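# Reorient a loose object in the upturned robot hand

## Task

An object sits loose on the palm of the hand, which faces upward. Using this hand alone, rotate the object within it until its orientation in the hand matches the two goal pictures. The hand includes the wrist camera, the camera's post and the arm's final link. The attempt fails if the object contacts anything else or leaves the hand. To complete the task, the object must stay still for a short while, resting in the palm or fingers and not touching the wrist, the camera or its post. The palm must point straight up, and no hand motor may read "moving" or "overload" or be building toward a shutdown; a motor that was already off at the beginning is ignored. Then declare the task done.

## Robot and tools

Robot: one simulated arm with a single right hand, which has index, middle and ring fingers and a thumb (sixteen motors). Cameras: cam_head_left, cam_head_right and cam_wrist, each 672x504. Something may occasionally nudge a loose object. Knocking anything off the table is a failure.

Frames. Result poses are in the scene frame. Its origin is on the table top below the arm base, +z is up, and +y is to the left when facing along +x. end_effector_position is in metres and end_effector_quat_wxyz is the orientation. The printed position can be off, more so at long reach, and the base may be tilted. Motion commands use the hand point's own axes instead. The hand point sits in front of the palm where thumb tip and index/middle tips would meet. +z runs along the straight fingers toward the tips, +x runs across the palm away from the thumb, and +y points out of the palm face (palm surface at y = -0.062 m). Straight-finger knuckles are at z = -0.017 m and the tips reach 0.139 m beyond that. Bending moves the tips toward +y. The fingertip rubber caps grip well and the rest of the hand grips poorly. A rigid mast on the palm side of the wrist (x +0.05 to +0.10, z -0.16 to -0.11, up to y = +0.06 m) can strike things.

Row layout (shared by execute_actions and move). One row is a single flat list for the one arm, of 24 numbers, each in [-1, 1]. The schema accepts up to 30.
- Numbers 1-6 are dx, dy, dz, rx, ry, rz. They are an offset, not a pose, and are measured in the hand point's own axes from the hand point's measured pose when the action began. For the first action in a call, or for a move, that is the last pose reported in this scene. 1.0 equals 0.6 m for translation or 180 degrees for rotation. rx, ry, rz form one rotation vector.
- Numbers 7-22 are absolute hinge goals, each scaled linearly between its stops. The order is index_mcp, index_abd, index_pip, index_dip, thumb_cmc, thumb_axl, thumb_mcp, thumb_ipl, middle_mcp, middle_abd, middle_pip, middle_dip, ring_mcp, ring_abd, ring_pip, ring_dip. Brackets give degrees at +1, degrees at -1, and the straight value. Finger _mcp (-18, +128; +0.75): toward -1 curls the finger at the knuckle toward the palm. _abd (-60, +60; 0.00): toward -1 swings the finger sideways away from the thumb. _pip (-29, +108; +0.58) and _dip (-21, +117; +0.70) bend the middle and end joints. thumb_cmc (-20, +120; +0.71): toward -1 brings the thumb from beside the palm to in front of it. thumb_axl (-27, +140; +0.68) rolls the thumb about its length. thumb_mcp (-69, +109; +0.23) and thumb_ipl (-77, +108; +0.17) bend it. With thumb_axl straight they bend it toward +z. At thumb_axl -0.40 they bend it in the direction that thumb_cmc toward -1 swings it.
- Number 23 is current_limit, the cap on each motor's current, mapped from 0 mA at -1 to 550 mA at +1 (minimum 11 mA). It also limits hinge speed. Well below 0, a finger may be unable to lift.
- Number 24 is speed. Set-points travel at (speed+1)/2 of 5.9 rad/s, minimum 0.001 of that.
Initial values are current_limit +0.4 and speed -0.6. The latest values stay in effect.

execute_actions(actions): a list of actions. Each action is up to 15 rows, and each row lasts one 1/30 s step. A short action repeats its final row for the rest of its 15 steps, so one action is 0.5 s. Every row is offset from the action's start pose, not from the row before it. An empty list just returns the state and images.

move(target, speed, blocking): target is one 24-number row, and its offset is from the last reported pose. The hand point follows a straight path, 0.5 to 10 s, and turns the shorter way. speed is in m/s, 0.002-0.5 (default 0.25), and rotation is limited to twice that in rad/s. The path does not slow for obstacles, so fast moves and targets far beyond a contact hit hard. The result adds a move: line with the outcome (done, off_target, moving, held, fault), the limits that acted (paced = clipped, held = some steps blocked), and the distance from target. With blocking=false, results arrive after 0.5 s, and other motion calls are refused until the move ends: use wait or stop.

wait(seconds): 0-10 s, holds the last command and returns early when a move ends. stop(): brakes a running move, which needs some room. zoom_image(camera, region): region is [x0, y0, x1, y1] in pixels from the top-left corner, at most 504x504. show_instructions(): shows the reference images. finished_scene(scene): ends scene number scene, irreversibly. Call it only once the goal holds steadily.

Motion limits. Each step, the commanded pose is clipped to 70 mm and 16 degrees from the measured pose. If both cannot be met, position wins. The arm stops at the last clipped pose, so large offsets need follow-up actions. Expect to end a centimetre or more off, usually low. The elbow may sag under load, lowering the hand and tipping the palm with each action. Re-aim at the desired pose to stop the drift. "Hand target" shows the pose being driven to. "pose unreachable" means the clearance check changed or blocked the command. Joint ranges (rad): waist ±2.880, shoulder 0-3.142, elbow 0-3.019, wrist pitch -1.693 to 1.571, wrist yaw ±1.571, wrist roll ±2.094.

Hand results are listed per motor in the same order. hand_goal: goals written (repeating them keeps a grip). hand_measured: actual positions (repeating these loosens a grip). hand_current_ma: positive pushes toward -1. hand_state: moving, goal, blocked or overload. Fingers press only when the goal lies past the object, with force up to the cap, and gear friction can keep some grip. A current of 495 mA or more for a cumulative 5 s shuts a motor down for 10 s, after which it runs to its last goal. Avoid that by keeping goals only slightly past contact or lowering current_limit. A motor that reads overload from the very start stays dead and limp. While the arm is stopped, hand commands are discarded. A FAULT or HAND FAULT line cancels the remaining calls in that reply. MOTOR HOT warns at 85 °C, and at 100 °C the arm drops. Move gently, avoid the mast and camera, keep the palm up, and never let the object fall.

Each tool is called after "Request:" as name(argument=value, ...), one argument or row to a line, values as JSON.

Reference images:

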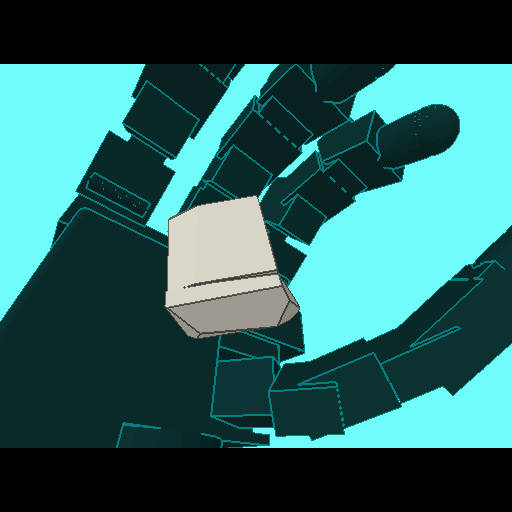

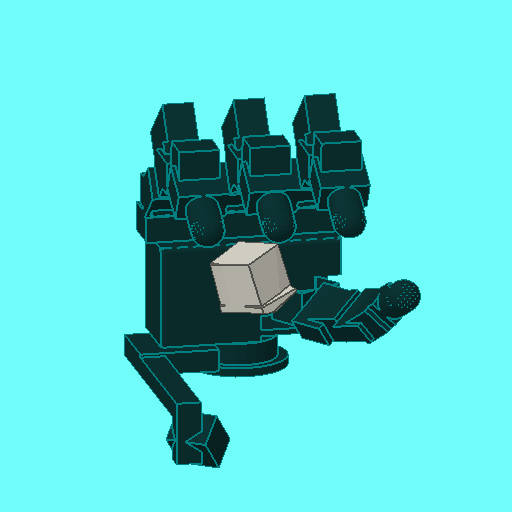

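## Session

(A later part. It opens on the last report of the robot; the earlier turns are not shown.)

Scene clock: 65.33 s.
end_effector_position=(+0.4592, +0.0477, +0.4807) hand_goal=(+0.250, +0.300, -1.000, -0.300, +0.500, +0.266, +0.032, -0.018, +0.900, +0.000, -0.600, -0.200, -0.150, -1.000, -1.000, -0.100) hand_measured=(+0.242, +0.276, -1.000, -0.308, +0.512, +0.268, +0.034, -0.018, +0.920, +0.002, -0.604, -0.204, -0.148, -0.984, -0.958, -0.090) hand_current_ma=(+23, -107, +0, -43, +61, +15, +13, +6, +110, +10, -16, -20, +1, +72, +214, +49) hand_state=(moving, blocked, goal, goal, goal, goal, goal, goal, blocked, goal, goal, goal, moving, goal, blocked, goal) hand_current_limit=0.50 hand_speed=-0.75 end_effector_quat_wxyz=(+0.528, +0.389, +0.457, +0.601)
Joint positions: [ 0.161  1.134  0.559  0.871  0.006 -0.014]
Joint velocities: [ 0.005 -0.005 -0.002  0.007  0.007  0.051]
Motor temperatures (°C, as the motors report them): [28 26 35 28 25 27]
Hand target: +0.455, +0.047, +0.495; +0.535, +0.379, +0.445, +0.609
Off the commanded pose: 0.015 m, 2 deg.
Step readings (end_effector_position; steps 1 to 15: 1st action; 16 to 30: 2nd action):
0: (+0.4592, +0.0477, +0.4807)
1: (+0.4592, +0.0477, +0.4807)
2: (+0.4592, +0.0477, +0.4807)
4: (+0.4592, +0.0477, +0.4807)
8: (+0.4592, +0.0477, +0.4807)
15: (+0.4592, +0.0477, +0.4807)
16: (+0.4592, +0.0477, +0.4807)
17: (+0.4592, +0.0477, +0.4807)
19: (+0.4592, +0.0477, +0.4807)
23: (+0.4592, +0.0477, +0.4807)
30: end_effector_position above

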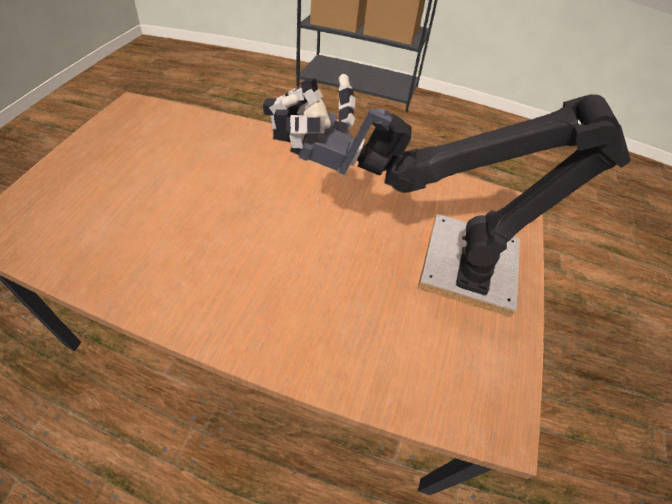

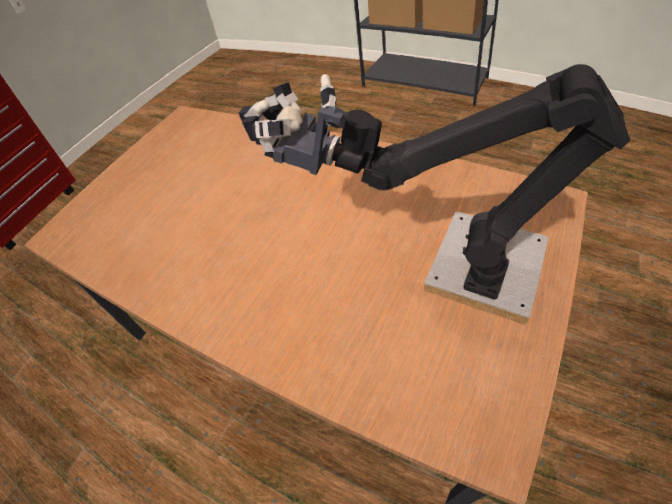

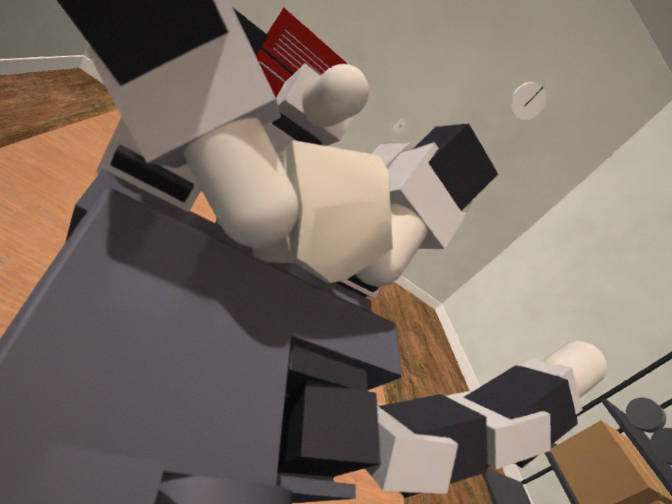

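Works; continue.

Request:
execute_actions(
  actions=[
    [[0,0.025,0,-0.012,0,0,0.45,0.4,-1,-0.3,0.5,0.266,0.032,-0.018,0.9,0,-0.6,-0.2,-0.27,-1,-1,-0.1,0.5,-0.75]],
    [[0,0.025,0,-0.012,0,0,0.65,0.5,-1,-0.3,0.5,0.266,0.032,-0.018,0.9,0,-0.6,-0.2,-0.35,-1,-1,-0.1,0.5,-0.75]],
  ],
)

Scene clock: 66.43 s.
end_effector_position=(+0.4592, +0.0477, +0.4807) hand_goal=(+0.650, +0.500, -1.000, -0.300, +0.500, +0.266, +0.032, -0.018, +0.900, +0.000, -0.600, -0.200, -0.350, -1.000, -1.000, -0.100) hand_measured=(+0.654, +0.498, -1.000, -0.304, +0.512, +0.268, +0.034, -0.018, +0.920, +0.002, -0.604, -0.204, -0.350, -0.998, -0.998, -0.096) hand_current_ma=(+27, -13, +0, -22, +61, +15, +13, +6, +109, +10, -15, -20, -1, +13, +9, +16) hand_state=(moving, goal, goal, goal, goal, goal, goal, goal, blocked, goal, goal, goal, goal, goal, goal, goal) hand_current_limit=0.50 hand_speed=-0.75 end_effector_quat_wxyz=(+0.528, +0.389, +0.457, +0.601)
Joint positions: [ 0.161  1.134  0.559  0.871  0.006 -0.014]
Joint velocities: [-0.005  0.005  0.007  0.007 -0.081  0.037]
Motor temperatures (°C, as the motors report them): [28 26 35 28 25 27]
Hand target: +0.455, +0.047, +0.495; +0.535, +0.379, +0.445, +0.609
Off the commanded pose: 0.015 m, 2 deg.
Step readings (end_effector_position; steps 1 to 15: 1st action; 16 to 30: 2nd action):
0: (+0.4592, +0.0477, +0.4807)
1: (+0.4592, +0.0477, +0.4807)
2: (+0.4592, +0.0477, +0.4807)
4: (+0.4592, +0.0477, +0.4807)
8: (+0.4592, +0.0477, +0.4807)
15: (+0.4592, +0.0477, +0.4807)
16: (+0.4592, +0.0477, +0.4807)
17: (+0.4592, +0.0477, +0.4807)
19: (+0.4592, +0.0477, +0.4807)
23: (+0.4592, +0.0477, +0.4807)
30: end_effector_position above

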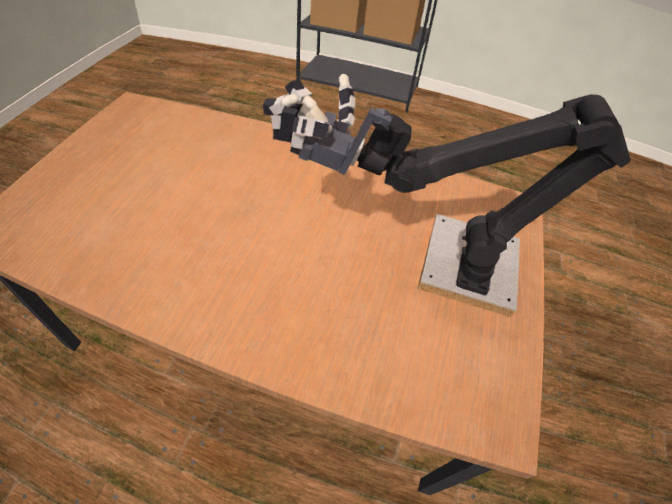

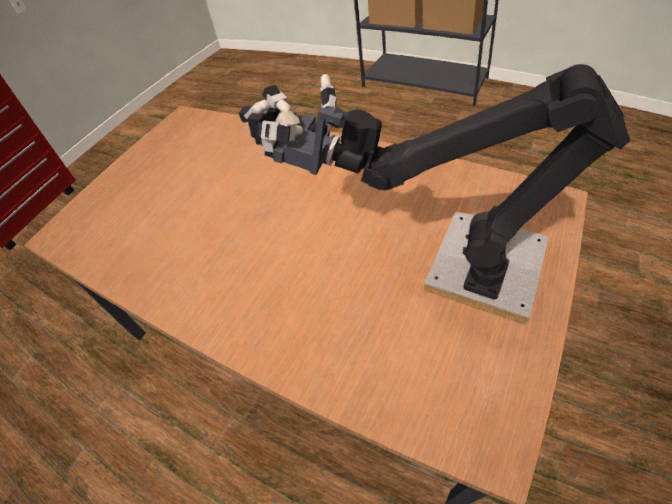

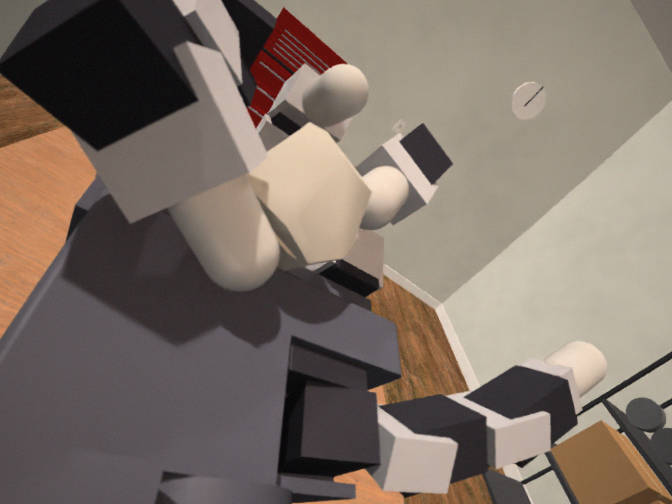

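Ridge now toward +z. Push it over with the middle.

Request:
execute_actions(
  actions=[
    [[0,0.025,0,-0.012,0,0,0.65,0.2,-1,-0.3,0,0.266,0.032,-0.018,1,0,-1,-0.35,-0.45,-0.9,-0.75,0.1,0.5,-0.6]],
    [[0,0.025,0,-0.012,0,0,0.65,0.2,-1,-0.3,0,0.266,0.032,-0.018,0.7,0,-0.97,-0.3,-0.45,-0.9,-0.75,0.1,0.5,-0.72]],
    [[0,0.025,0,-0.012,0,0,0.65,0.2,-1,-0.3,0,0.266,0.032,-0.018,0.45,0,-0.9,-0.2,-0.45,-0.9,-0.75,0.1,0.5,-0.75]],
    [[0,0.025,0,-0.012,0,0,0.65,0.2,-1,-0.3,0,0.266,0.032,-0.018,0.2,0,-0.82,-0.1,-0.45,-0.9,-0.75,0.1,0.5,-0.75]],
  ],
)

Scene clock: 68.67 s.
end_effector_position=(+0.4592, +0.0477, +0.4807) hand_goal=(+0.650, +0.200, -1.000, -0.300, +0.000, +0.266, +0.032, -0.018, +0.200, +0.000, -0.820, -0.100, -0.450, -0.900, -0.750, +0.100) hand_measured=(+0.654, +0.204, -1.000, -0.304, +0.014, +0.268, +0.034, -0.018, +0.324, -0.004, -0.782, -0.084, -0.452, -0.906, -0.756, +0.096) hand_current_ma=(+26, +14, +0, -22, +78, +15, +13, +6, +342, -16, +220, +101, -7, -31, -32, -16) hand_state=(goal, goal, goal, goal, goal, goal, goal, goal, moving, goal, moving, moving, goal, goal, goal, goal) hand_current_limit=0.50 hand_speed=-0.75 end_effector_quat_wxyz=(+0.528, +0.389, +0.457, +0.601)
Joint positions: [ 0.161  1.134  0.559  0.871  0.006 -0.014]
Joint velocities: [ 0.005  0.005 -0.012 -0.017 -0.037 -0.007]
Motor temperatures (°C, as the motors report them): [28 26 35 28 25 27]
Hand target: +0.455, +0.047, +0.495; +0.535, +0.379, +0.445, +0.609
Off the commanded pose: 0.015 m, 2 deg.
Step readings (end_effector_position; steps 1 to 15: 1st action; 16 to 30: 2nd action; 31 to 45: 3rd action; 46 to 60: 4th action):
0: (+0.4592, +0.0477, +0.4807)
1: (+0.4592, +0.0477, +0.4807)
2: (+0.4592, +0.0477, +0.4807)
4: (+0.4592, +0.0477, +0.4807)
8: (+0.4592, +0.0477, +0.4807)
15: (+0.4592, +0.0477, +0.4807)
16: (+0.4592, +0.0477, +0.4807)
17: (+0.4592, +0.0477, +0.4807)
19: (+0.4592, +0.0477, +0.4807)
23: (+0.4592, +0.0477, +0.4807)
30: (+0.4592, +0.0477, +0.4807)
31: (+0.4592, +0.0477, +0.4807)
32: (+0.4592, +0.0477, +0.4807)
34: (+0.4592, +0.0477, +0.4807)
38: (+0.4592, +0.0477, +0.4807)
45: (+0.4592, +0.0477, +0.4807)
46: (+0.4592, +0.0477, +0.4807)
47: (+0.4592, +0.0477, +0.4807)
49: (+0.4592, +0.0477, +0.4807)
53: (+0.4592, +0.0477, +0.4807)
60: end_effector_position above

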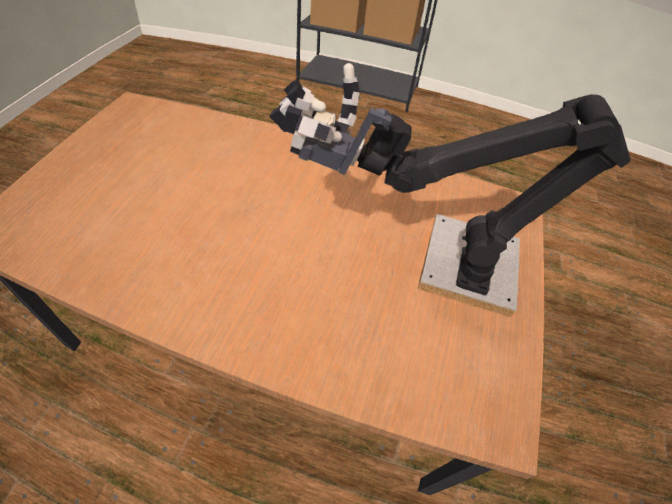

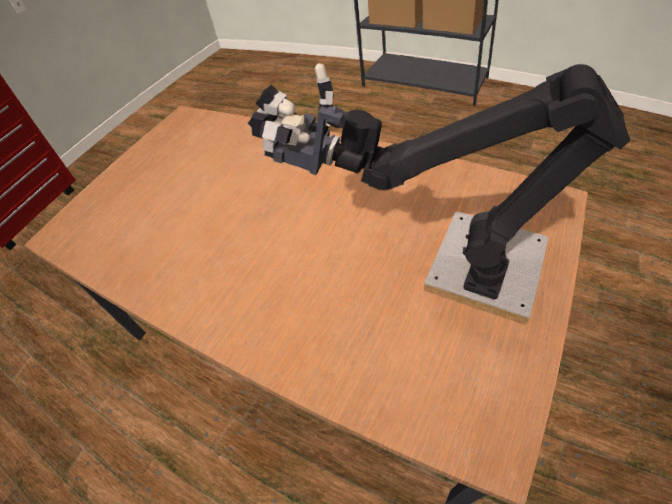

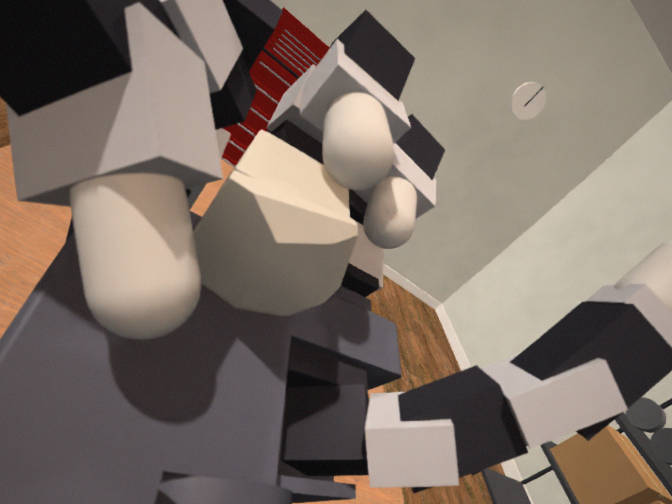

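Request:
execute_actions(
  actions=[
    [[0,0.025,0,-0.012,0,0,0.65,0.2,-1,-0.3,0,0.266,0.032,-0.018,0.6,0,-0.7,-0.1,-0.45,-0.9,-0.78,0.1,0.5,-0.6]],
    [[0,0.025,0,-0.012,0,0,0.65,0.2,-1,-0.3,0,0.266,0.032,-0.018,1,0,-1,-0.4,-0.45,-0.9,-0.78,0.1,0.5,-0.5]],
    [[0,0.025,0,-0.012,0,0,0.65,0.2,-1,-0.3,0,0.266,0.032,-0.018,0.7,0,-1,-0.35,-0.45,-0.9,-0.78,0.1,0.5,-0.72]],
    [[0,0.025,0,-0.012,0,0,0.65,0.2,-1,-0.3,0,0.266,0.032,-0.018,0.5,0,-1,-0.3,-0.45,-0.9,-0.78,0.1,0.5,-0.72]],
  ],
)

Scene clock: 70.93 s.
end_effector_position=(+0.4592, +0.0477, +0.4807) hand_goal=(+0.650, +0.200, -1.000, -0.300, +0.000, +0.266, +0.032, -0.018, +0.500, +0.000, -1.000, -0.300, -0.450, -0.900, -0.780, +0.100) hand_measured=(+0.656, +0.204, -1.000, -0.304, +0.014, +0.268, +0.034, -0.018, +0.516, -0.004, -1.000, -0.304, -0.452, -0.906, -0.778, +0.098) hand_current_ma=(+27, +14, +0, -22, +78, +15, +13, +6, +82, -14, +2, -20, -9, -30, +5, -14) hand_state=(goal, goal, goal, goal, goal, goal, goal, goal, goal, goal, goal, goal, goal, goal, goal, goal) hand_current_limit=0.50 hand_speed=-0.72 end_effector_quat_wxyz=(+0.528, +0.389, +0.457, +0.601)
Joint positions: [ 0.161  1.134  0.559  0.871  0.006 -0.014]
Joint velocities: [-0.005  0.005 -0.002 -0.007 -0.007  0.007]
Motor temperatures (°C, as the motors report them): [28 26 34 28 25 27]
Hand target: +0.455, +0.047, +0.495; +0.535, +0.379, +0.445, +0.609
Off the commanded pose: 0.015 m, 2 deg.
Step readings (end_effector_position; steps 1 to 15: 1st action; 16 to 30: 2nd action; 31 to 45: 3rd action; 46 to 60: 4th action):
0: (+0.4592, +0.0477, +0.4807)
1: (+0.4592, +0.0477, +0.4807)
2: (+0.4592, +0.0477, +0.4807)
4: (+0.4592, +0.0477, +0.4807)
8: (+0.4592, +0.0477, +0.4807)
15: (+0.4592, +0.0477, +0.4807)
16: (+0.4592, +0.0477, +0.4807)
17: (+0.4592, +0.0477, +0.4807)
19: (+0.4592, +0.0477, +0.4807)
23: (+0.4592, +0.0477, +0.4807)
30: (+0.4592, +0.0477, +0.4807)
31: (+0.4592, +0.0477, +0.4807)
32: (+0.4592, +0.0477, +0.4807)
34: (+0.4592, +0.0477, +0.4807)
38: (+0.4592, +0.0477, +0.4807)
45: (+0.4592, +0.0477, +0.4807)
46: (+0.4592, +0.0477, +0.4807)
47: (+0.4592, +0.0477, +0.4807)
49: (+0.4592, +0.0477, +0.4807)
53: (+0.4592, +0.0477, +0.4807)
60: end_effector_position above

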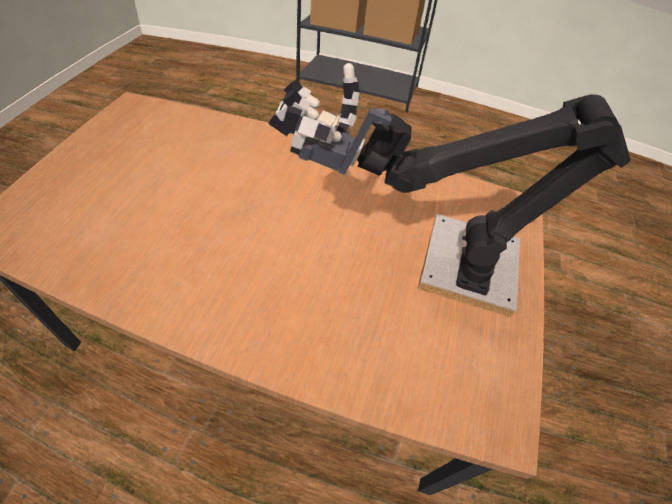

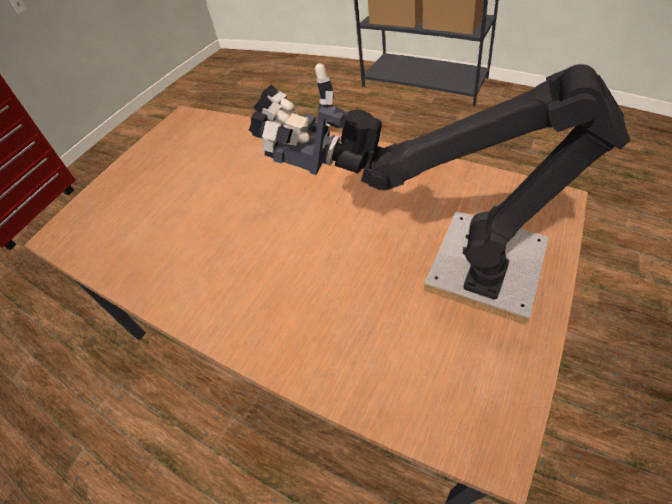

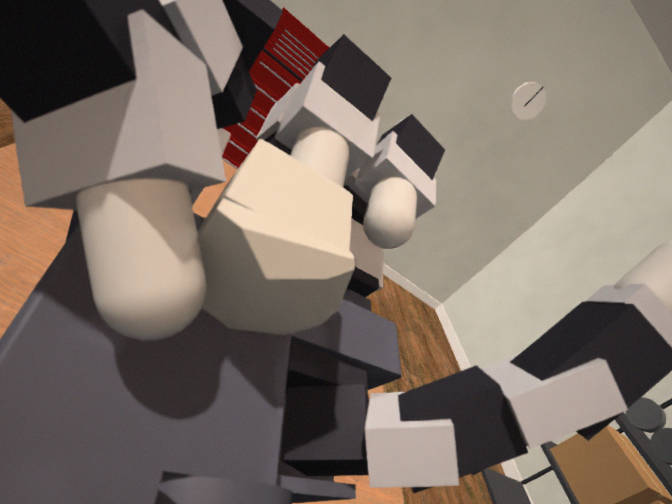

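Request:
execute_actions(
  actions=[
    [[0,0.04,0,0.03,0,0,0.2,0.2,-1,-0.2,0.4,0.266,0.032,-0.018,0.4,0,-1,-0.3,-0.45,-0.9,-0.78,0.1,0.5,-0.6]],
    [[0,0.04,0,0.025,0,0,-0.2,0.6,-1,-0.25,0.4,0.266,0.032,-0.018,0.6,0,-1,-0.35,-0.45,-0.9,-0.85,0.1,0.5,-0.6]],
    [[0,0.045,0,-0.012,0,0,-0.2,0.7,-1,-0.25,0.4,0.266,0.032,-0.018,0.6,0,-1,-0.35,-0.3,-1,-0.88,0.1,0.5,-0.8]],
  ],
)

Scene clock: 72.60 s.
end_effector_position=(+0.4398, +0.0447, +0.4790) hand_goal=(-0.200, +0.700, -1.000, -0.250, +0.400, +0.266, +0.032, -0.018, +0.600, +0.000, -1.000, -0.350, -0.300, -1.000, -0.880, +0.100) hand_measured=(-0.184, +0.696, -0.984, -0.248, +0.410, +0.268, +0.034, -0.018, +0.618, -0.008, -0.996, -0.350, -0.332, -0.990, -0.864, +0.110) hand_current_ma=(+88, -16, +86, +7, +51, +13, +12, +6, +93, -39, +17, -3, -174, +40, +81, +49) hand_state=(goal, goal, goal, goal, goal, goal, goal, goal, goal, goal, goal, goal, blocked, goal, goal, goal) hand_current_limit=0.50 hand_speed=-0.80 end_effector_quat_wxyz=(+0.478, +0.448, +0.527, +0.542)
Joint positions: [ 0.161  0.87   0.562  0.364  0.007 -0.014]
Joint velocities: [ 0.005  0.005 -0.007  0.002  0.037  0.037]
Motor temperatures (°C, as the motors report them): [28 26 35 28 25 27]
Hand target: +0.437, +0.045, +0.507; +0.487, +0.438, +0.514, +0.553
Off the commanded pose: 0.028 m, 3 deg.
Step readings (end_effector_position; steps 1 to 15: 1st action; 16 to 30: 2nd action; 31 to 45: 3rd action):
0: (+0.4592, +0.0477, +0.4807)
1: (+0.4614, +0.0481, +0.4771)
2: (+0.4636, +0.0484, +0.4729)
4: (+0.4608, +0.0479, +0.4723)
8: (+0.4470, +0.0459, +0.4891)
15: (+0.4473, +0.0459, +0.4879)
16: (+0.4494, +0.0462, +0.4840)
17: (+0.4508, +0.0464, +0.4781)
19: (+0.4484, +0.0459, +0.4732)
23: (+0.4397, +0.0447, +0.4809)
30: (+0.4394, +0.0446, +0.4805)
31: (+0.4395, +0.0446, +0.4801)
32: (+0.4396, +0.0446, +0.4798)
34: (+0.4398, +0.0447, +0.4792)
38: (+0.4398, +0.0447, +0.4790)
45: end_effector_position above

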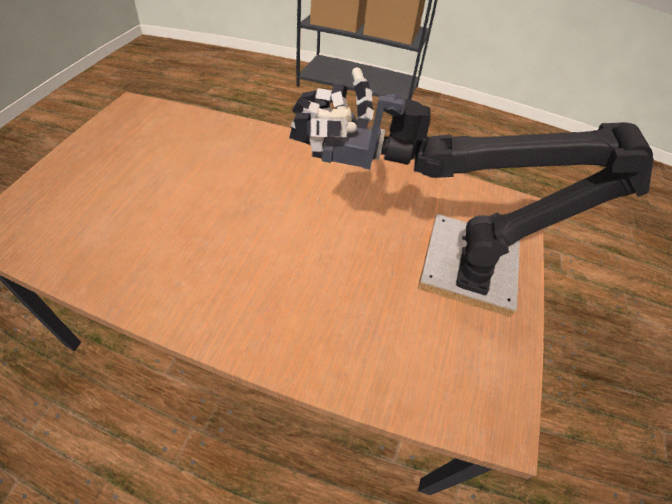

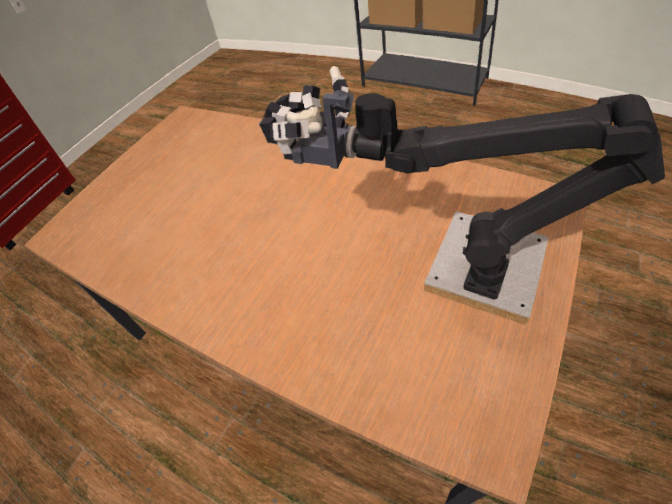

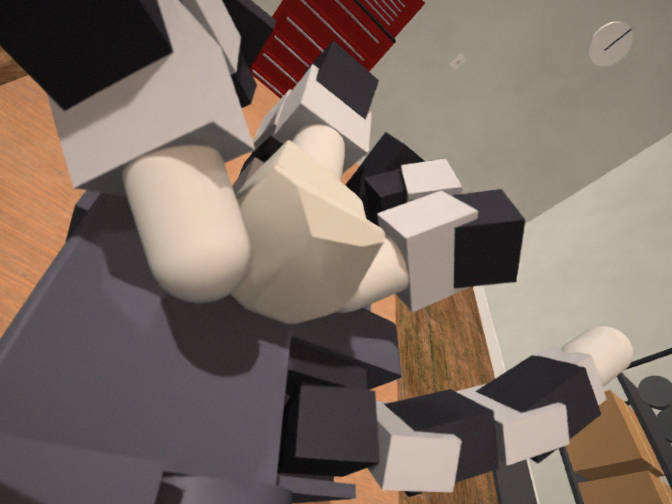

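Request:
execute_actions(
  actions=[
    [[0,0.047,0,-0.014,0,0,-0.2,0.35,-1,-0.25,0.4,0.266,0.032,-0.018,0.45,0,-0.97,-0.25,-0.27,-1,-0.88,0.15,0.5,-0.8]],
    [[0,0.047,0,-0.014,0,0,-0.2,0.2,-0.95,-0.2,0.4,0.266,0.032,-0.018,0.3,0,-0.97,-0.2,-0.3,-1,-0.7,0.2,0.5,-0.8]],
    [[0,0.047,0,-0.014,0,0,-0.2,0.2,-0.95,-0.2,0.4,0.266,0.032,-0.018,0.4,0,-1,-0.3,-0.3,-1,-0.5,0.2,0.5,-0.8]],
  ],
)

Scene clock: 74.33 s.
end_effector_position=(+0.4398, +0.0447, +0.4790) hand_goal=(-0.200, +0.200, -0.950, -0.200, +0.400, +0.266, +0.032, -0.018, +0.400, +0.000, -1.000, -0.300, -0.300, -1.000, -0.500, +0.200) hand_measured=(-0.168, +0.256, -0.922, -0.188, +0.410, +0.268, +0.034, -0.018, +0.404, -0.004, -1.000, -0.298, -0.304, -1.000, -0.508, +0.202) hand_current_ma=(+173, +256, +151, +60, +51, +13, +12, +6, +22, -14, +2, +11, -17, +3, -24, +13) hand_state=(blocked, blocked, blocked, goal, goal, goal, goal, goal, goal, goal, goal, goal, goal, goal, moving, goal) hand_current_limit=0.50 hand_speed=-0.80 end_effector_quat_wxyz=(+0.478, +0.448, +0.527, +0.542)
Joint positions: [ 0.161  0.87   0.562  0.364  0.007 -0.014]
Joint velocities: [ 0.005 -0.005 -0.002  0.007 -0.007  0.022]
Motor temperatures (°C, as the motors report them): [28 26 35 28 25 27]
Hand target: +0.437, +0.045, +0.507; +0.487, +0.438, +0.514, +0.553
Off the commanded pose: 0.028 m, 3 deg.
Step readings (end_effector_position; steps 1 to 15: 1st action; 16 to 30: 2nd action; 31 to 45: 3rd action):
0: (+0.4398, +0.0447, +0.4790)
1: (+0.4398, +0.0447, +0.4790)
2: (+0.4398, +0.0447, +0.4790)
4: (+0.4398, +0.0447, +0.4790)
8: (+0.4398, +0.0447, +0.4790)
15: (+0.4398, +0.0447, +0.4790)
16: (+0.4398, +0.0447, +0.4790)
17: (+0.4398, +0.0447, +0.4790)
19: (+0.4398, +0.0447, +0.4790)
23: (+0.4398, +0.0447, +0.4790)
30: (+0.4398, +0.0447, +0.4790)
31: (+0.4398, +0.0447, +0.4790)
32: (+0.4398, +0.0447, +0.4790)
34: (+0.4398, +0.0447, +0.4790)
38: (+0.4398, +0.0447, +0.4790)
45: end_effector_position above

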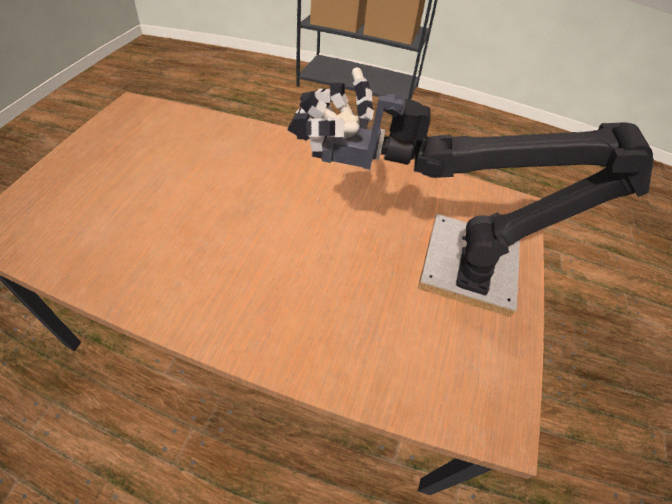

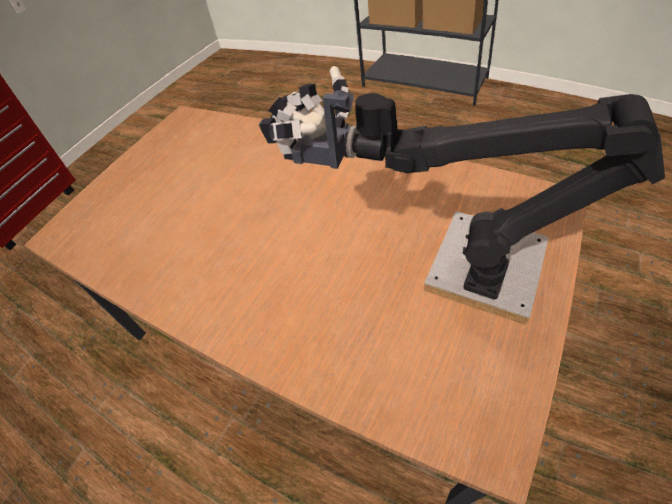

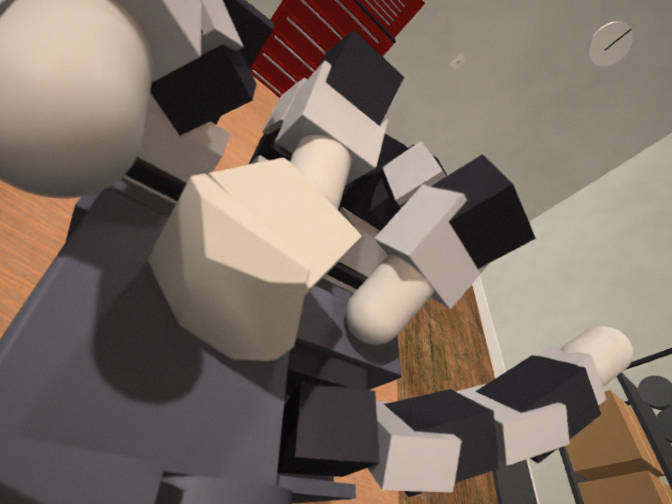

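Request:
execute_actions(
  actions=[
    [[0,0.047,0,-0.014,0,0,-0.22,0.6,-0.97,-0.2,0.4,0.266,0.032,-0.018,0.7,0,-1,-0.35,0.4,-0.4,-0.6,0,0.5,-0.3]],
    [[0,0.047,0,-0.014,0,0,-0.22,0.6,-0.97,-0.2,0.4,0.266,0.032,-0.018,0.7,0,-1,-0.35,0.55,-0.2,-1,-0.3,0.5,-0.5]],
    [[0,0.047,0,-0.014,0,0,-0.22,0.6,-0.97,-0.2,0.4,0.266,0.032,-0.018,0.7,0,-1,-0.35,0.25,-0.3,-0.95,-0.15,0.5,-0.72]],
    [[0,0.047,0,-0.014,0,0,-0.22,0.6,-0.97,-0.2,0.4,0.266,0.032,-0.018,0.7,0,-1,-0.35,0,-0.5,-0.9,-0.05,0.5,-0.75]],
  ],
)

Scene clock: 76.53 s.
end_effector_position=(+0.4398, +0.0447, +0.4790) hand_goal=(-0.220, +0.600, -0.970, -0.200, +0.400, +0.266, +0.032, -0.018, +0.700, +0.000, -1.000, -0.350, +0.000, -0.500, -0.900, -0.050) hand_measured=(-0.206, +0.596, -0.954, -0.190, +0.410, +0.268, +0.034, -0.018, +0.706, -0.004, -1.000, -0.348, +0.020, -0.496, -0.904, -0.052) hand_current_ma=(+80, -21, +85, +55, +51, +13, +12, +6, +30, -14, +2, +11, +52, +13, -21, -14) hand_state=(goal, goal, goal, goal, goal, goal, goal, goal, goal, goal, goal, goal, moving, goal, goal, goal) hand_current_limit=0.50 hand_speed=-0.75 end_effector_quat_wxyz=(+0.478, +0.448, +0.527, +0.542)
Joint positions: [ 0.161  0.87   0.562  0.364  0.007 -0.014]
Joint velocities: [-0.005  0.005 -0.002 -0.017  0.066  0.022]
Motor temperatures (°C, as the motors report them): [28 26 35 28 25 27]
Hand target: +0.437, +0.045, +0.507; +0.487, +0.438, +0.514, +0.553
Off the commanded pose: 0.028 m, 3 deg.
Step readings (end_effector_position; steps 1 to 15: 1st action; 16 to 30: 2nd action; 31 to 45: 3rd action; 46 to 60: 4th action):
0: (+0.4398, +0.0447, +0.4790)
1: (+0.4398, +0.0447, +0.4790)
2: (+0.4398, +0.0447, +0.4790)
4: (+0.4398, +0.0447, +0.4790)
8: (+0.4398, +0.0447, +0.4790)
15: (+0.4398, +0.0447, +0.4790)
16: (+0.4398, +0.0447, +0.4790)
17: (+0.4398, +0.0447, +0.4790)
19: (+0.4398, +0.0447, +0.4790)
23: (+0.4398, +0.0447, +0.4790)
30: (+0.4398, +0.0447, +0.4790)
31: (+0.4398, +0.0447, +0.4790)
32: (+0.4398, +0.0447, +0.4790)
34: (+0.4398, +0.0447, +0.4790)
38: (+0.4398, +0.0447, +0.4790)
45: (+0.4398, +0.0447, +0.4790)
46: (+0.4398, +0.0447, +0.4790)
47: (+0.4398, +0.0447, +0.4790)
49: (+0.4398, +0.0447, +0.4790)
53: (+0.4398, +0.0447, +0.4790)
60: end_effector_position above

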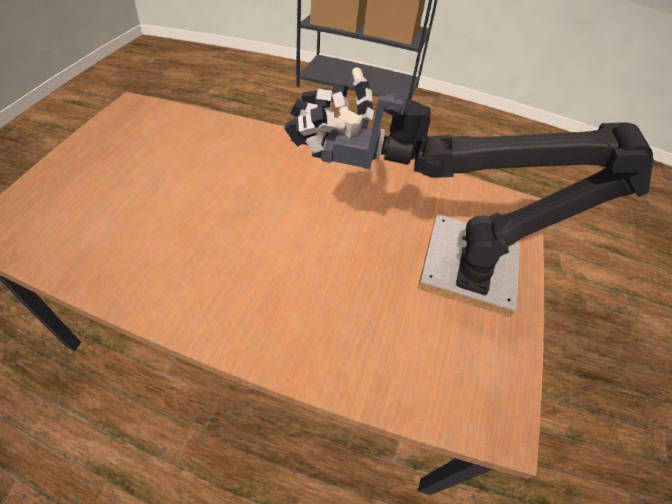

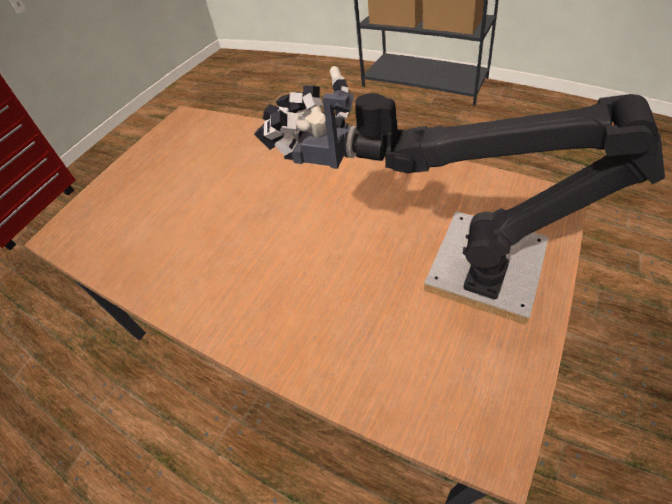

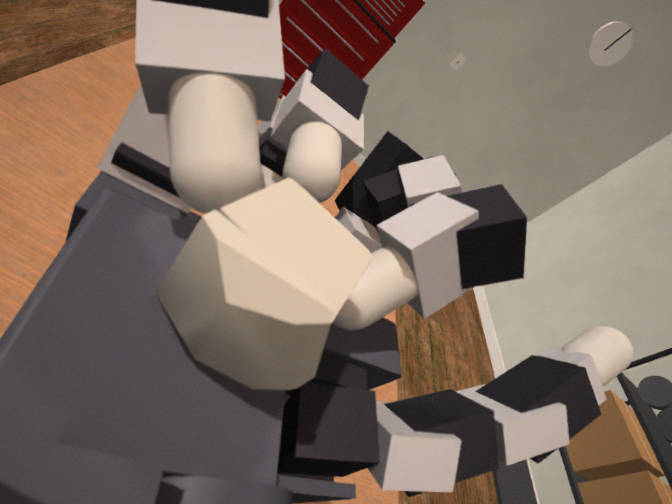

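Request:
execute_actions(
  actions=[
    [[0,0.047,0,-0.014,0,0,-0.22,0.65,-1,-0.27,0.4,0.266,0.032,-0.018,0.7,0,-1,-0.35,-0.2,-0.65,-0.83,0.05,0.5,-0.78]],
    [[0,0.047,0,-0.014,0,0,-0.22,0.7,-1,-0.3,0.4,0.266,0.032,-0.018,0.7,0,-1,-0.35,-0.35,-0.9,-0.83,0.15,0.5,-0.78]],
    [[0,0.047,0,-0.014,0,0,-0.22,0.7,-1,-0.3,0.4,0.266,0.032,-0.018,0.7,0,-1,-0.35,-0.3,-1,-0.9,0.15,0.5,-0.78]],
  ],
)

Scene clock: 78.20 s.
end_effector_position=(+0.4398, +0.0447, +0.4790) hand_goal=(-0.220, +0.700, -1.000, -0.300, +0.400, +0.266, +0.032, -0.018, +0.700, +0.000, -1.000, -0.350, -0.300, -1.000, -0.900, +0.150) hand_measured=(-0.206, +0.698, -0.962, -0.272, +0.410, +0.268, +0.034, -0.018, +0.706, -0.004, -1.000, -0.348, -0.304, -0.998, -0.898, +0.148) hand_current_ma=(+80, -6, +206, +146, +51, +13, +12, +6, +30, -14, +2, +11, -24, +13, +11, -13) hand_state=(goal, goal, blocked, blocked, goal, goal, goal, goal, goal, goal, goal, goal, goal, goal, goal, goal) hand_current_limit=0.50 hand_speed=-0.78 end_effector_quat_wxyz=(+0.478, +0.448, +0.527, +0.542)
Joint positions: [ 0.161  0.87   0.562  0.364  0.007 -0.014]
Joint velocities: [-0.005 -0.015 -0.012  0.017 -0.081  0.022]
Motor temperatures (°C, as the motors report them): [28 26 35 28 25 27]
Hand target: +0.437, +0.045, +0.507; +0.487, +0.438, +0.514, +0.553
Off the commanded pose: 0.028 m, 3 deg.
Step readings (end_effector_position; steps 1 to 15: 1st action; 16 to 30: 2nd action; 31 to 45: 3rd action):
0: (+0.4398, +0.0447, +0.4790)
1: (+0.4398, +0.0447, +0.4790)
2: (+0.4398, +0.0447, +0.4790)
4: (+0.4398, +0.0447, +0.4790)
8: (+0.4398, +0.0447, +0.4790)
15: (+0.4398, +0.0447, +0.4790)
16: (+0.4398, +0.0447, +0.4790)
17: (+0.4398, +0.0447, +0.4790)
19: (+0.4398, +0.0447, +0.4790)
23: (+0.4398, +0.0447, +0.4790)
30: (+0.4398, +0.0447, +0.4790)
31: (+0.4398, +0.0447, +0.4790)
32: (+0.4398, +0.0447, +0.4790)
34: (+0.4398, +0.0447, +0.4790)
38: (+0.4398, +0.0447, +0.4790)
45: end_effector_position above

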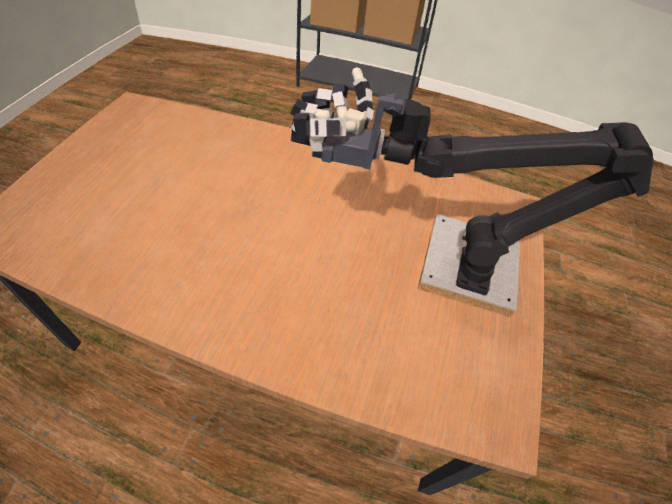

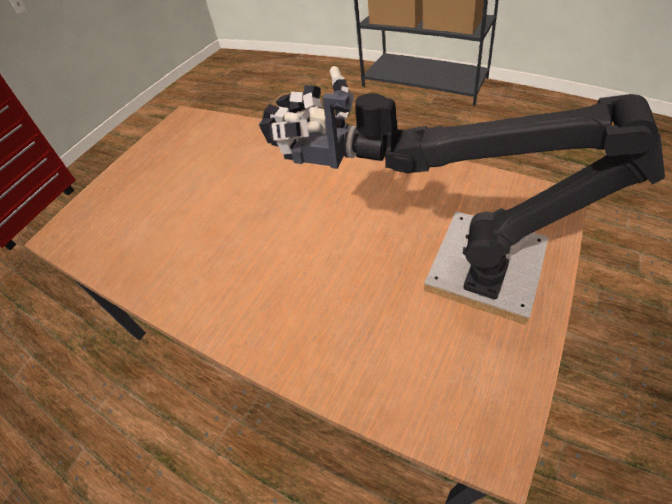

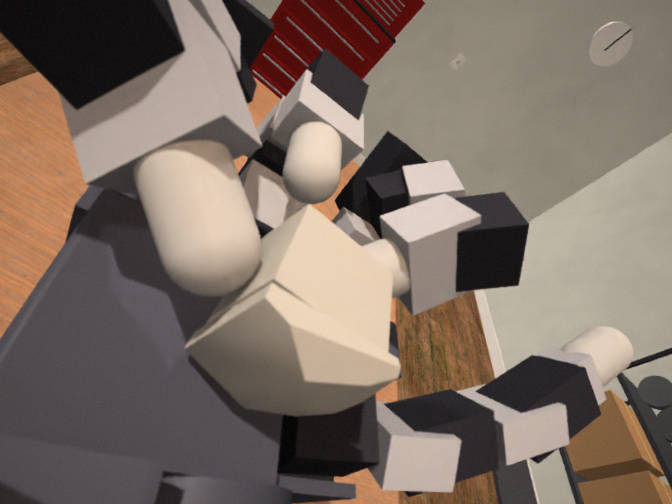

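Request:
execute_actions(
  actions=[
    [[0,0.047,0,-0.014,0,0,-0.1,0.8,-0.75,0,0.5,0.266,0.032,-0.018,0.6,0,-1,-0.35,-0.4,-0.95,-0.65,0.2,0.5,-0.6]],
    [[0,0.047,0,-0.014,0,0,-0.15,1,-0.85,0.05,0.5,0.266,0.032,-0.018,0.6,0,-1,-0.35,-0.53,-0.9,-0.8,0.15,0.5,-0.7]],
    [[0,0.047,0,-0.014,0,0,-0.28,1,-0.87,0.05,0.5,0.266,0.032,-0.018,0.6,0,-1,-0.35,-0.47,-0.95,-0.92,0.12,0.5,-0.8]],
    [[0,0.047,0,-0.014,0,0,-0.4,0.95,-0.85,0.05,0.5,0.266,0.032,-0.018,0.6,0,-1,-0.35,-0.36,-1,-0.95,0.15,0.5,-0.8]],
  ],
)

Scene clock: 80.40 s.
end_effector_position=(+0.4398, +0.0447, +0.4790) hand_goal=(-0.400, +0.950, -0.850, +0.050, +0.500, +0.266, +0.032, -0.018, +0.600, +0.000, -1.000, -0.350, -0.360, -1.000, -0.950, +0.150) hand_measured=(-0.364, +0.956, -0.820, +0.060, +0.508, +0.268, +0.034, -0.018, +0.618, -0.004, -1.000, -0.348, -0.384, -0.976, -0.906, +0.162) hand_current_ma=(+193, +29, +160, +56, +44, +13, +12, +6, +101, -14, +2, +11, -127, +108, +222, +62) hand_state=(blocked, goal, blocked, goal, goal, goal, goal, goal, goal, goal, goal, goal, blocked, blocked, blocked, goal) hand_current_limit=0.50 hand_speed=-0.80 end_effector_quat_wxyz=(+0.478, +0.448, +0.527, +0.542)
Joint positions: [ 0.161  0.87   0.562  0.364  0.007 -0.014]
Joint velocities: [ 0.015 -0.015 -0.002 -0.002 -0.022 -0.022]
Motor temperatures (°C, as the motors report them): [28 26 36 28 25 27]
Hand target: +0.437, +0.045, +0.507; +0.487, +0.438, +0.514, +0.553
Off the commanded pose: 0.028 m, 3 deg.
Step readings (end_effector_position; steps 1 to 15: 1st action; 16 to 30: 2nd action; 31 to 45: 3rd action; 46 to 60: 4th action):
0: (+0.4398, +0.0447, +0.4790)
1: (+0.4398, +0.0447, +0.4790)
2: (+0.4398, +0.0447, +0.4790)
4: (+0.4398, +0.0447, +0.4790)
8: (+0.4398, +0.0447, +0.4790)
15: (+0.4398, +0.0447, +0.4790)
16: (+0.4398, +0.0447, +0.4790)
17: (+0.4398, +0.0447, +0.4790)
19: (+0.4398, +0.0447, +0.4790)
23: (+0.4398, +0.0447, +0.4790)
30: (+0.4398, +0.0447, +0.4790)
31: (+0.4398, +0.0447, +0.4790)
32: (+0.4398, +0.0447, +0.4790)
34: (+0.4398, +0.0447, +0.4790)
38: (+0.4398, +0.0447, +0.4790)
45: (+0.4398, +0.0447, +0.4790)
46: (+0.4398, +0.0447, +0.4790)
47: (+0.4398, +0.0447, +0.4790)
49: (+0.4398, +0.0447, +0.4790)
53: (+0.4398, +0.0447, +0.4790)
60: end_effector_position above

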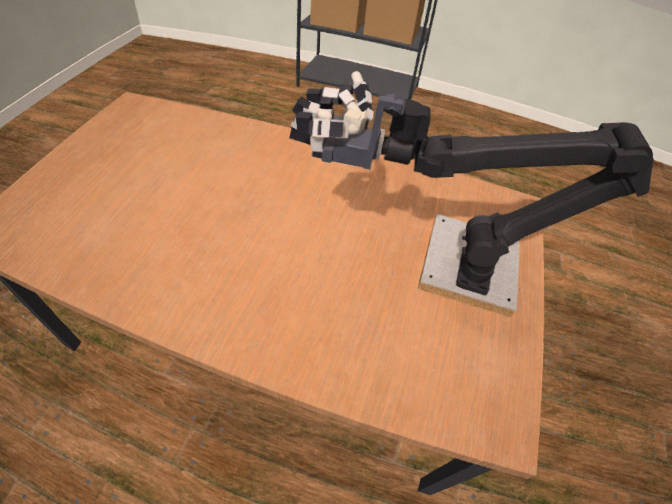

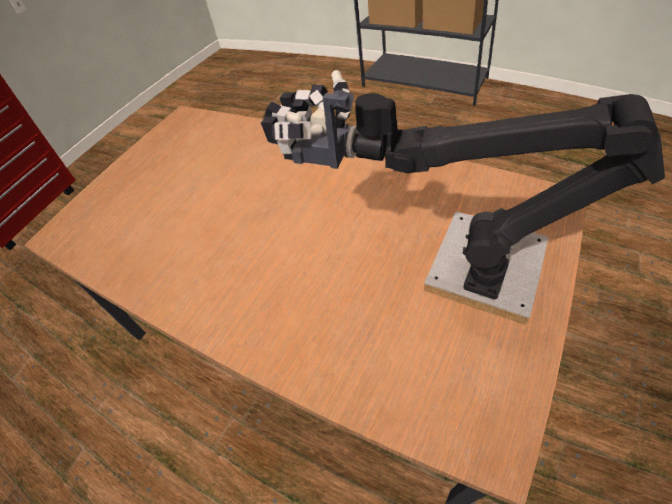

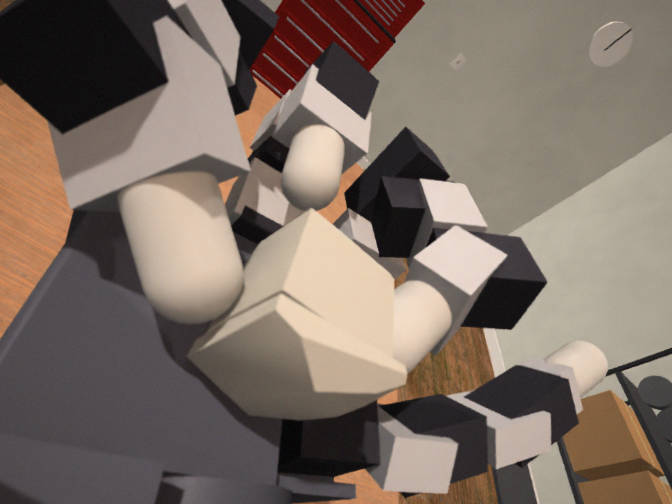

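Request:
execute_actions(
  actions=[
    [[0,0.047,0,-0.005,0,0,-0.25,0.7,-0.85,-0.15,0.5,0.266,0.032,-0.018,0.75,0,-1,-0.35,-0.52,-0.9,-0.72,0.25,0.5,-0.7]],
    [[0,0.047,0,-0.014,0,0,-0.22,0.85,-1,-0.22,0.5,0.266,0.032,-0.018,0.75,0,-1,-0.35,-0.55,-0.95,-0.8,0.25,0.5,-0.8]],
    [[0,0.047,0,-0.014,0,0,-0.22,1,-1,-0.15,0.5,0.266,0.032,-0.018,0.75,0,-1,-0.35,-0.55,-0.95,-0.8,0.25,0.5,-0.85]],
  ],
)

Scene clock: 82.03 s.
end_effector_position=(+0.4393, +0.0446, +0.4731) hand_goal=(-0.220, +1.000, -1.000, -0.150, +0.500, +0.266, +0.032, -0.018, +0.750, +0.000, -1.000, -0.350, -0.550, -0.950, -0.800, +0.250) hand_measured=(-0.222, +0.996, -1.000, -0.154, +0.508, +0.268, +0.034, -0.018, +0.756, -0.004, -1.000, -0.348, -0.550, -0.948, -0.794, +0.248) hand_current_ma=(-8, -13, +2, -20, +48, +13, +12, +6, +31, -14, +2, +11, +0, +8, +33, -8) hand_state=(goal, moving, goal, goal, goal, goal, goal, goal, goal, goal, goal, goal, goal, goal, goal, goal) hand_current_limit=0.50 hand_speed=-0.85 end_effector_quat_wxyz=(+0.469, +0.457, +0.537, +0.532)
Joint positions: [ 0.161  0.853  0.562  0.31   0.007 -0.014]
Joint velocities: [ 0.005  0.015 -0.002 -0.002 -0.051  0.051]
Motor temperatures (°C, as the motors report them): [28 26 36 28 25 27]
Hand target: +0.438, +0.045, +0.501; +0.479, +0.447, +0.525, +0.544
Off the commanded pose: 0.028 m, 3 deg.
Step readings (end_effector_position; steps 1 to 15: 1st action; 16 to 30: 2nd action; 31 to 45: 3rd action):
0: (+0.4398, +0.0447, +0.4790)
1: (+0.4403, +0.0447, +0.4773)
2: (+0.4403, +0.0447, +0.4756)
4: (+0.4403, +0.0447, +0.4729)
8: (+0.4393, +0.0446, +0.4733)
15: (+0.4393, +0.0446, +0.4731)
16: (+0.4393, +0.0446, +0.4731)
17: (+0.4393, +0.0446, +0.4731)
19: (+0.4393, +0.0446, +0.4731)
23: (+0.4393, +0.0446, +0.4731)
30: (+0.4393, +0.0446, +0.4731)
31: (+0.4393, +0.0446, +0.4731)
32: (+0.4393, +0.0446, +0.4731)
34: (+0.4393, +0.0446, +0.4731)
38: (+0.4393, +0.0446, +0.4731)
45: end_effector_position above

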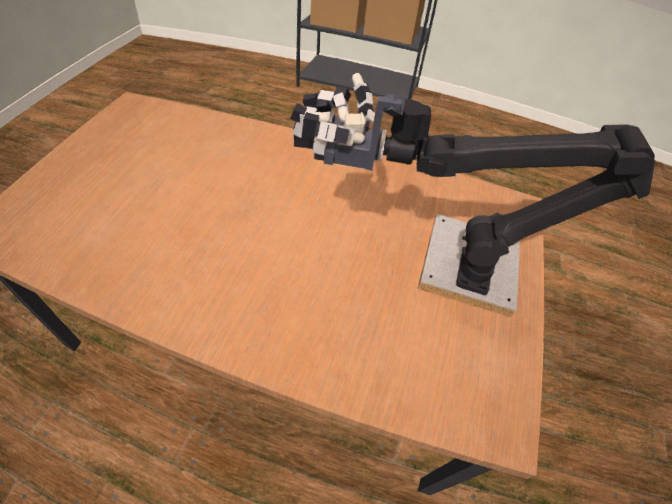

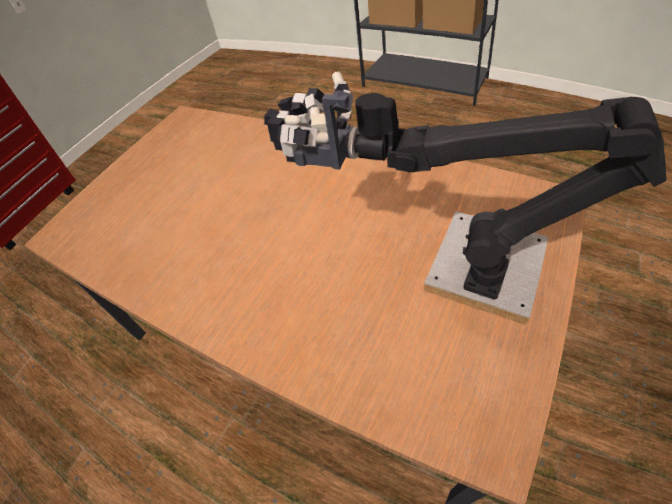

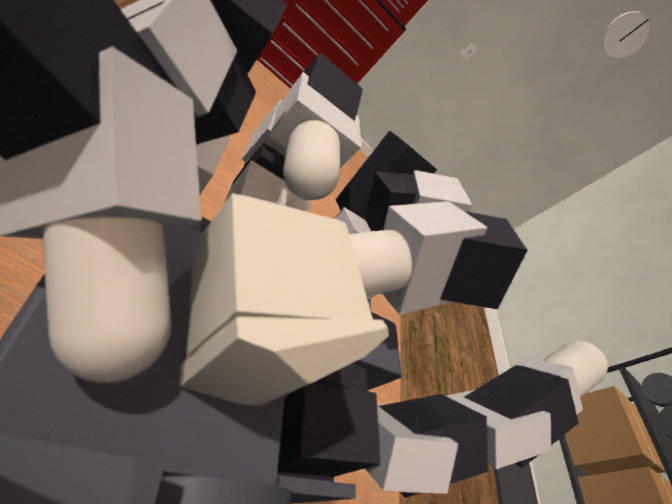

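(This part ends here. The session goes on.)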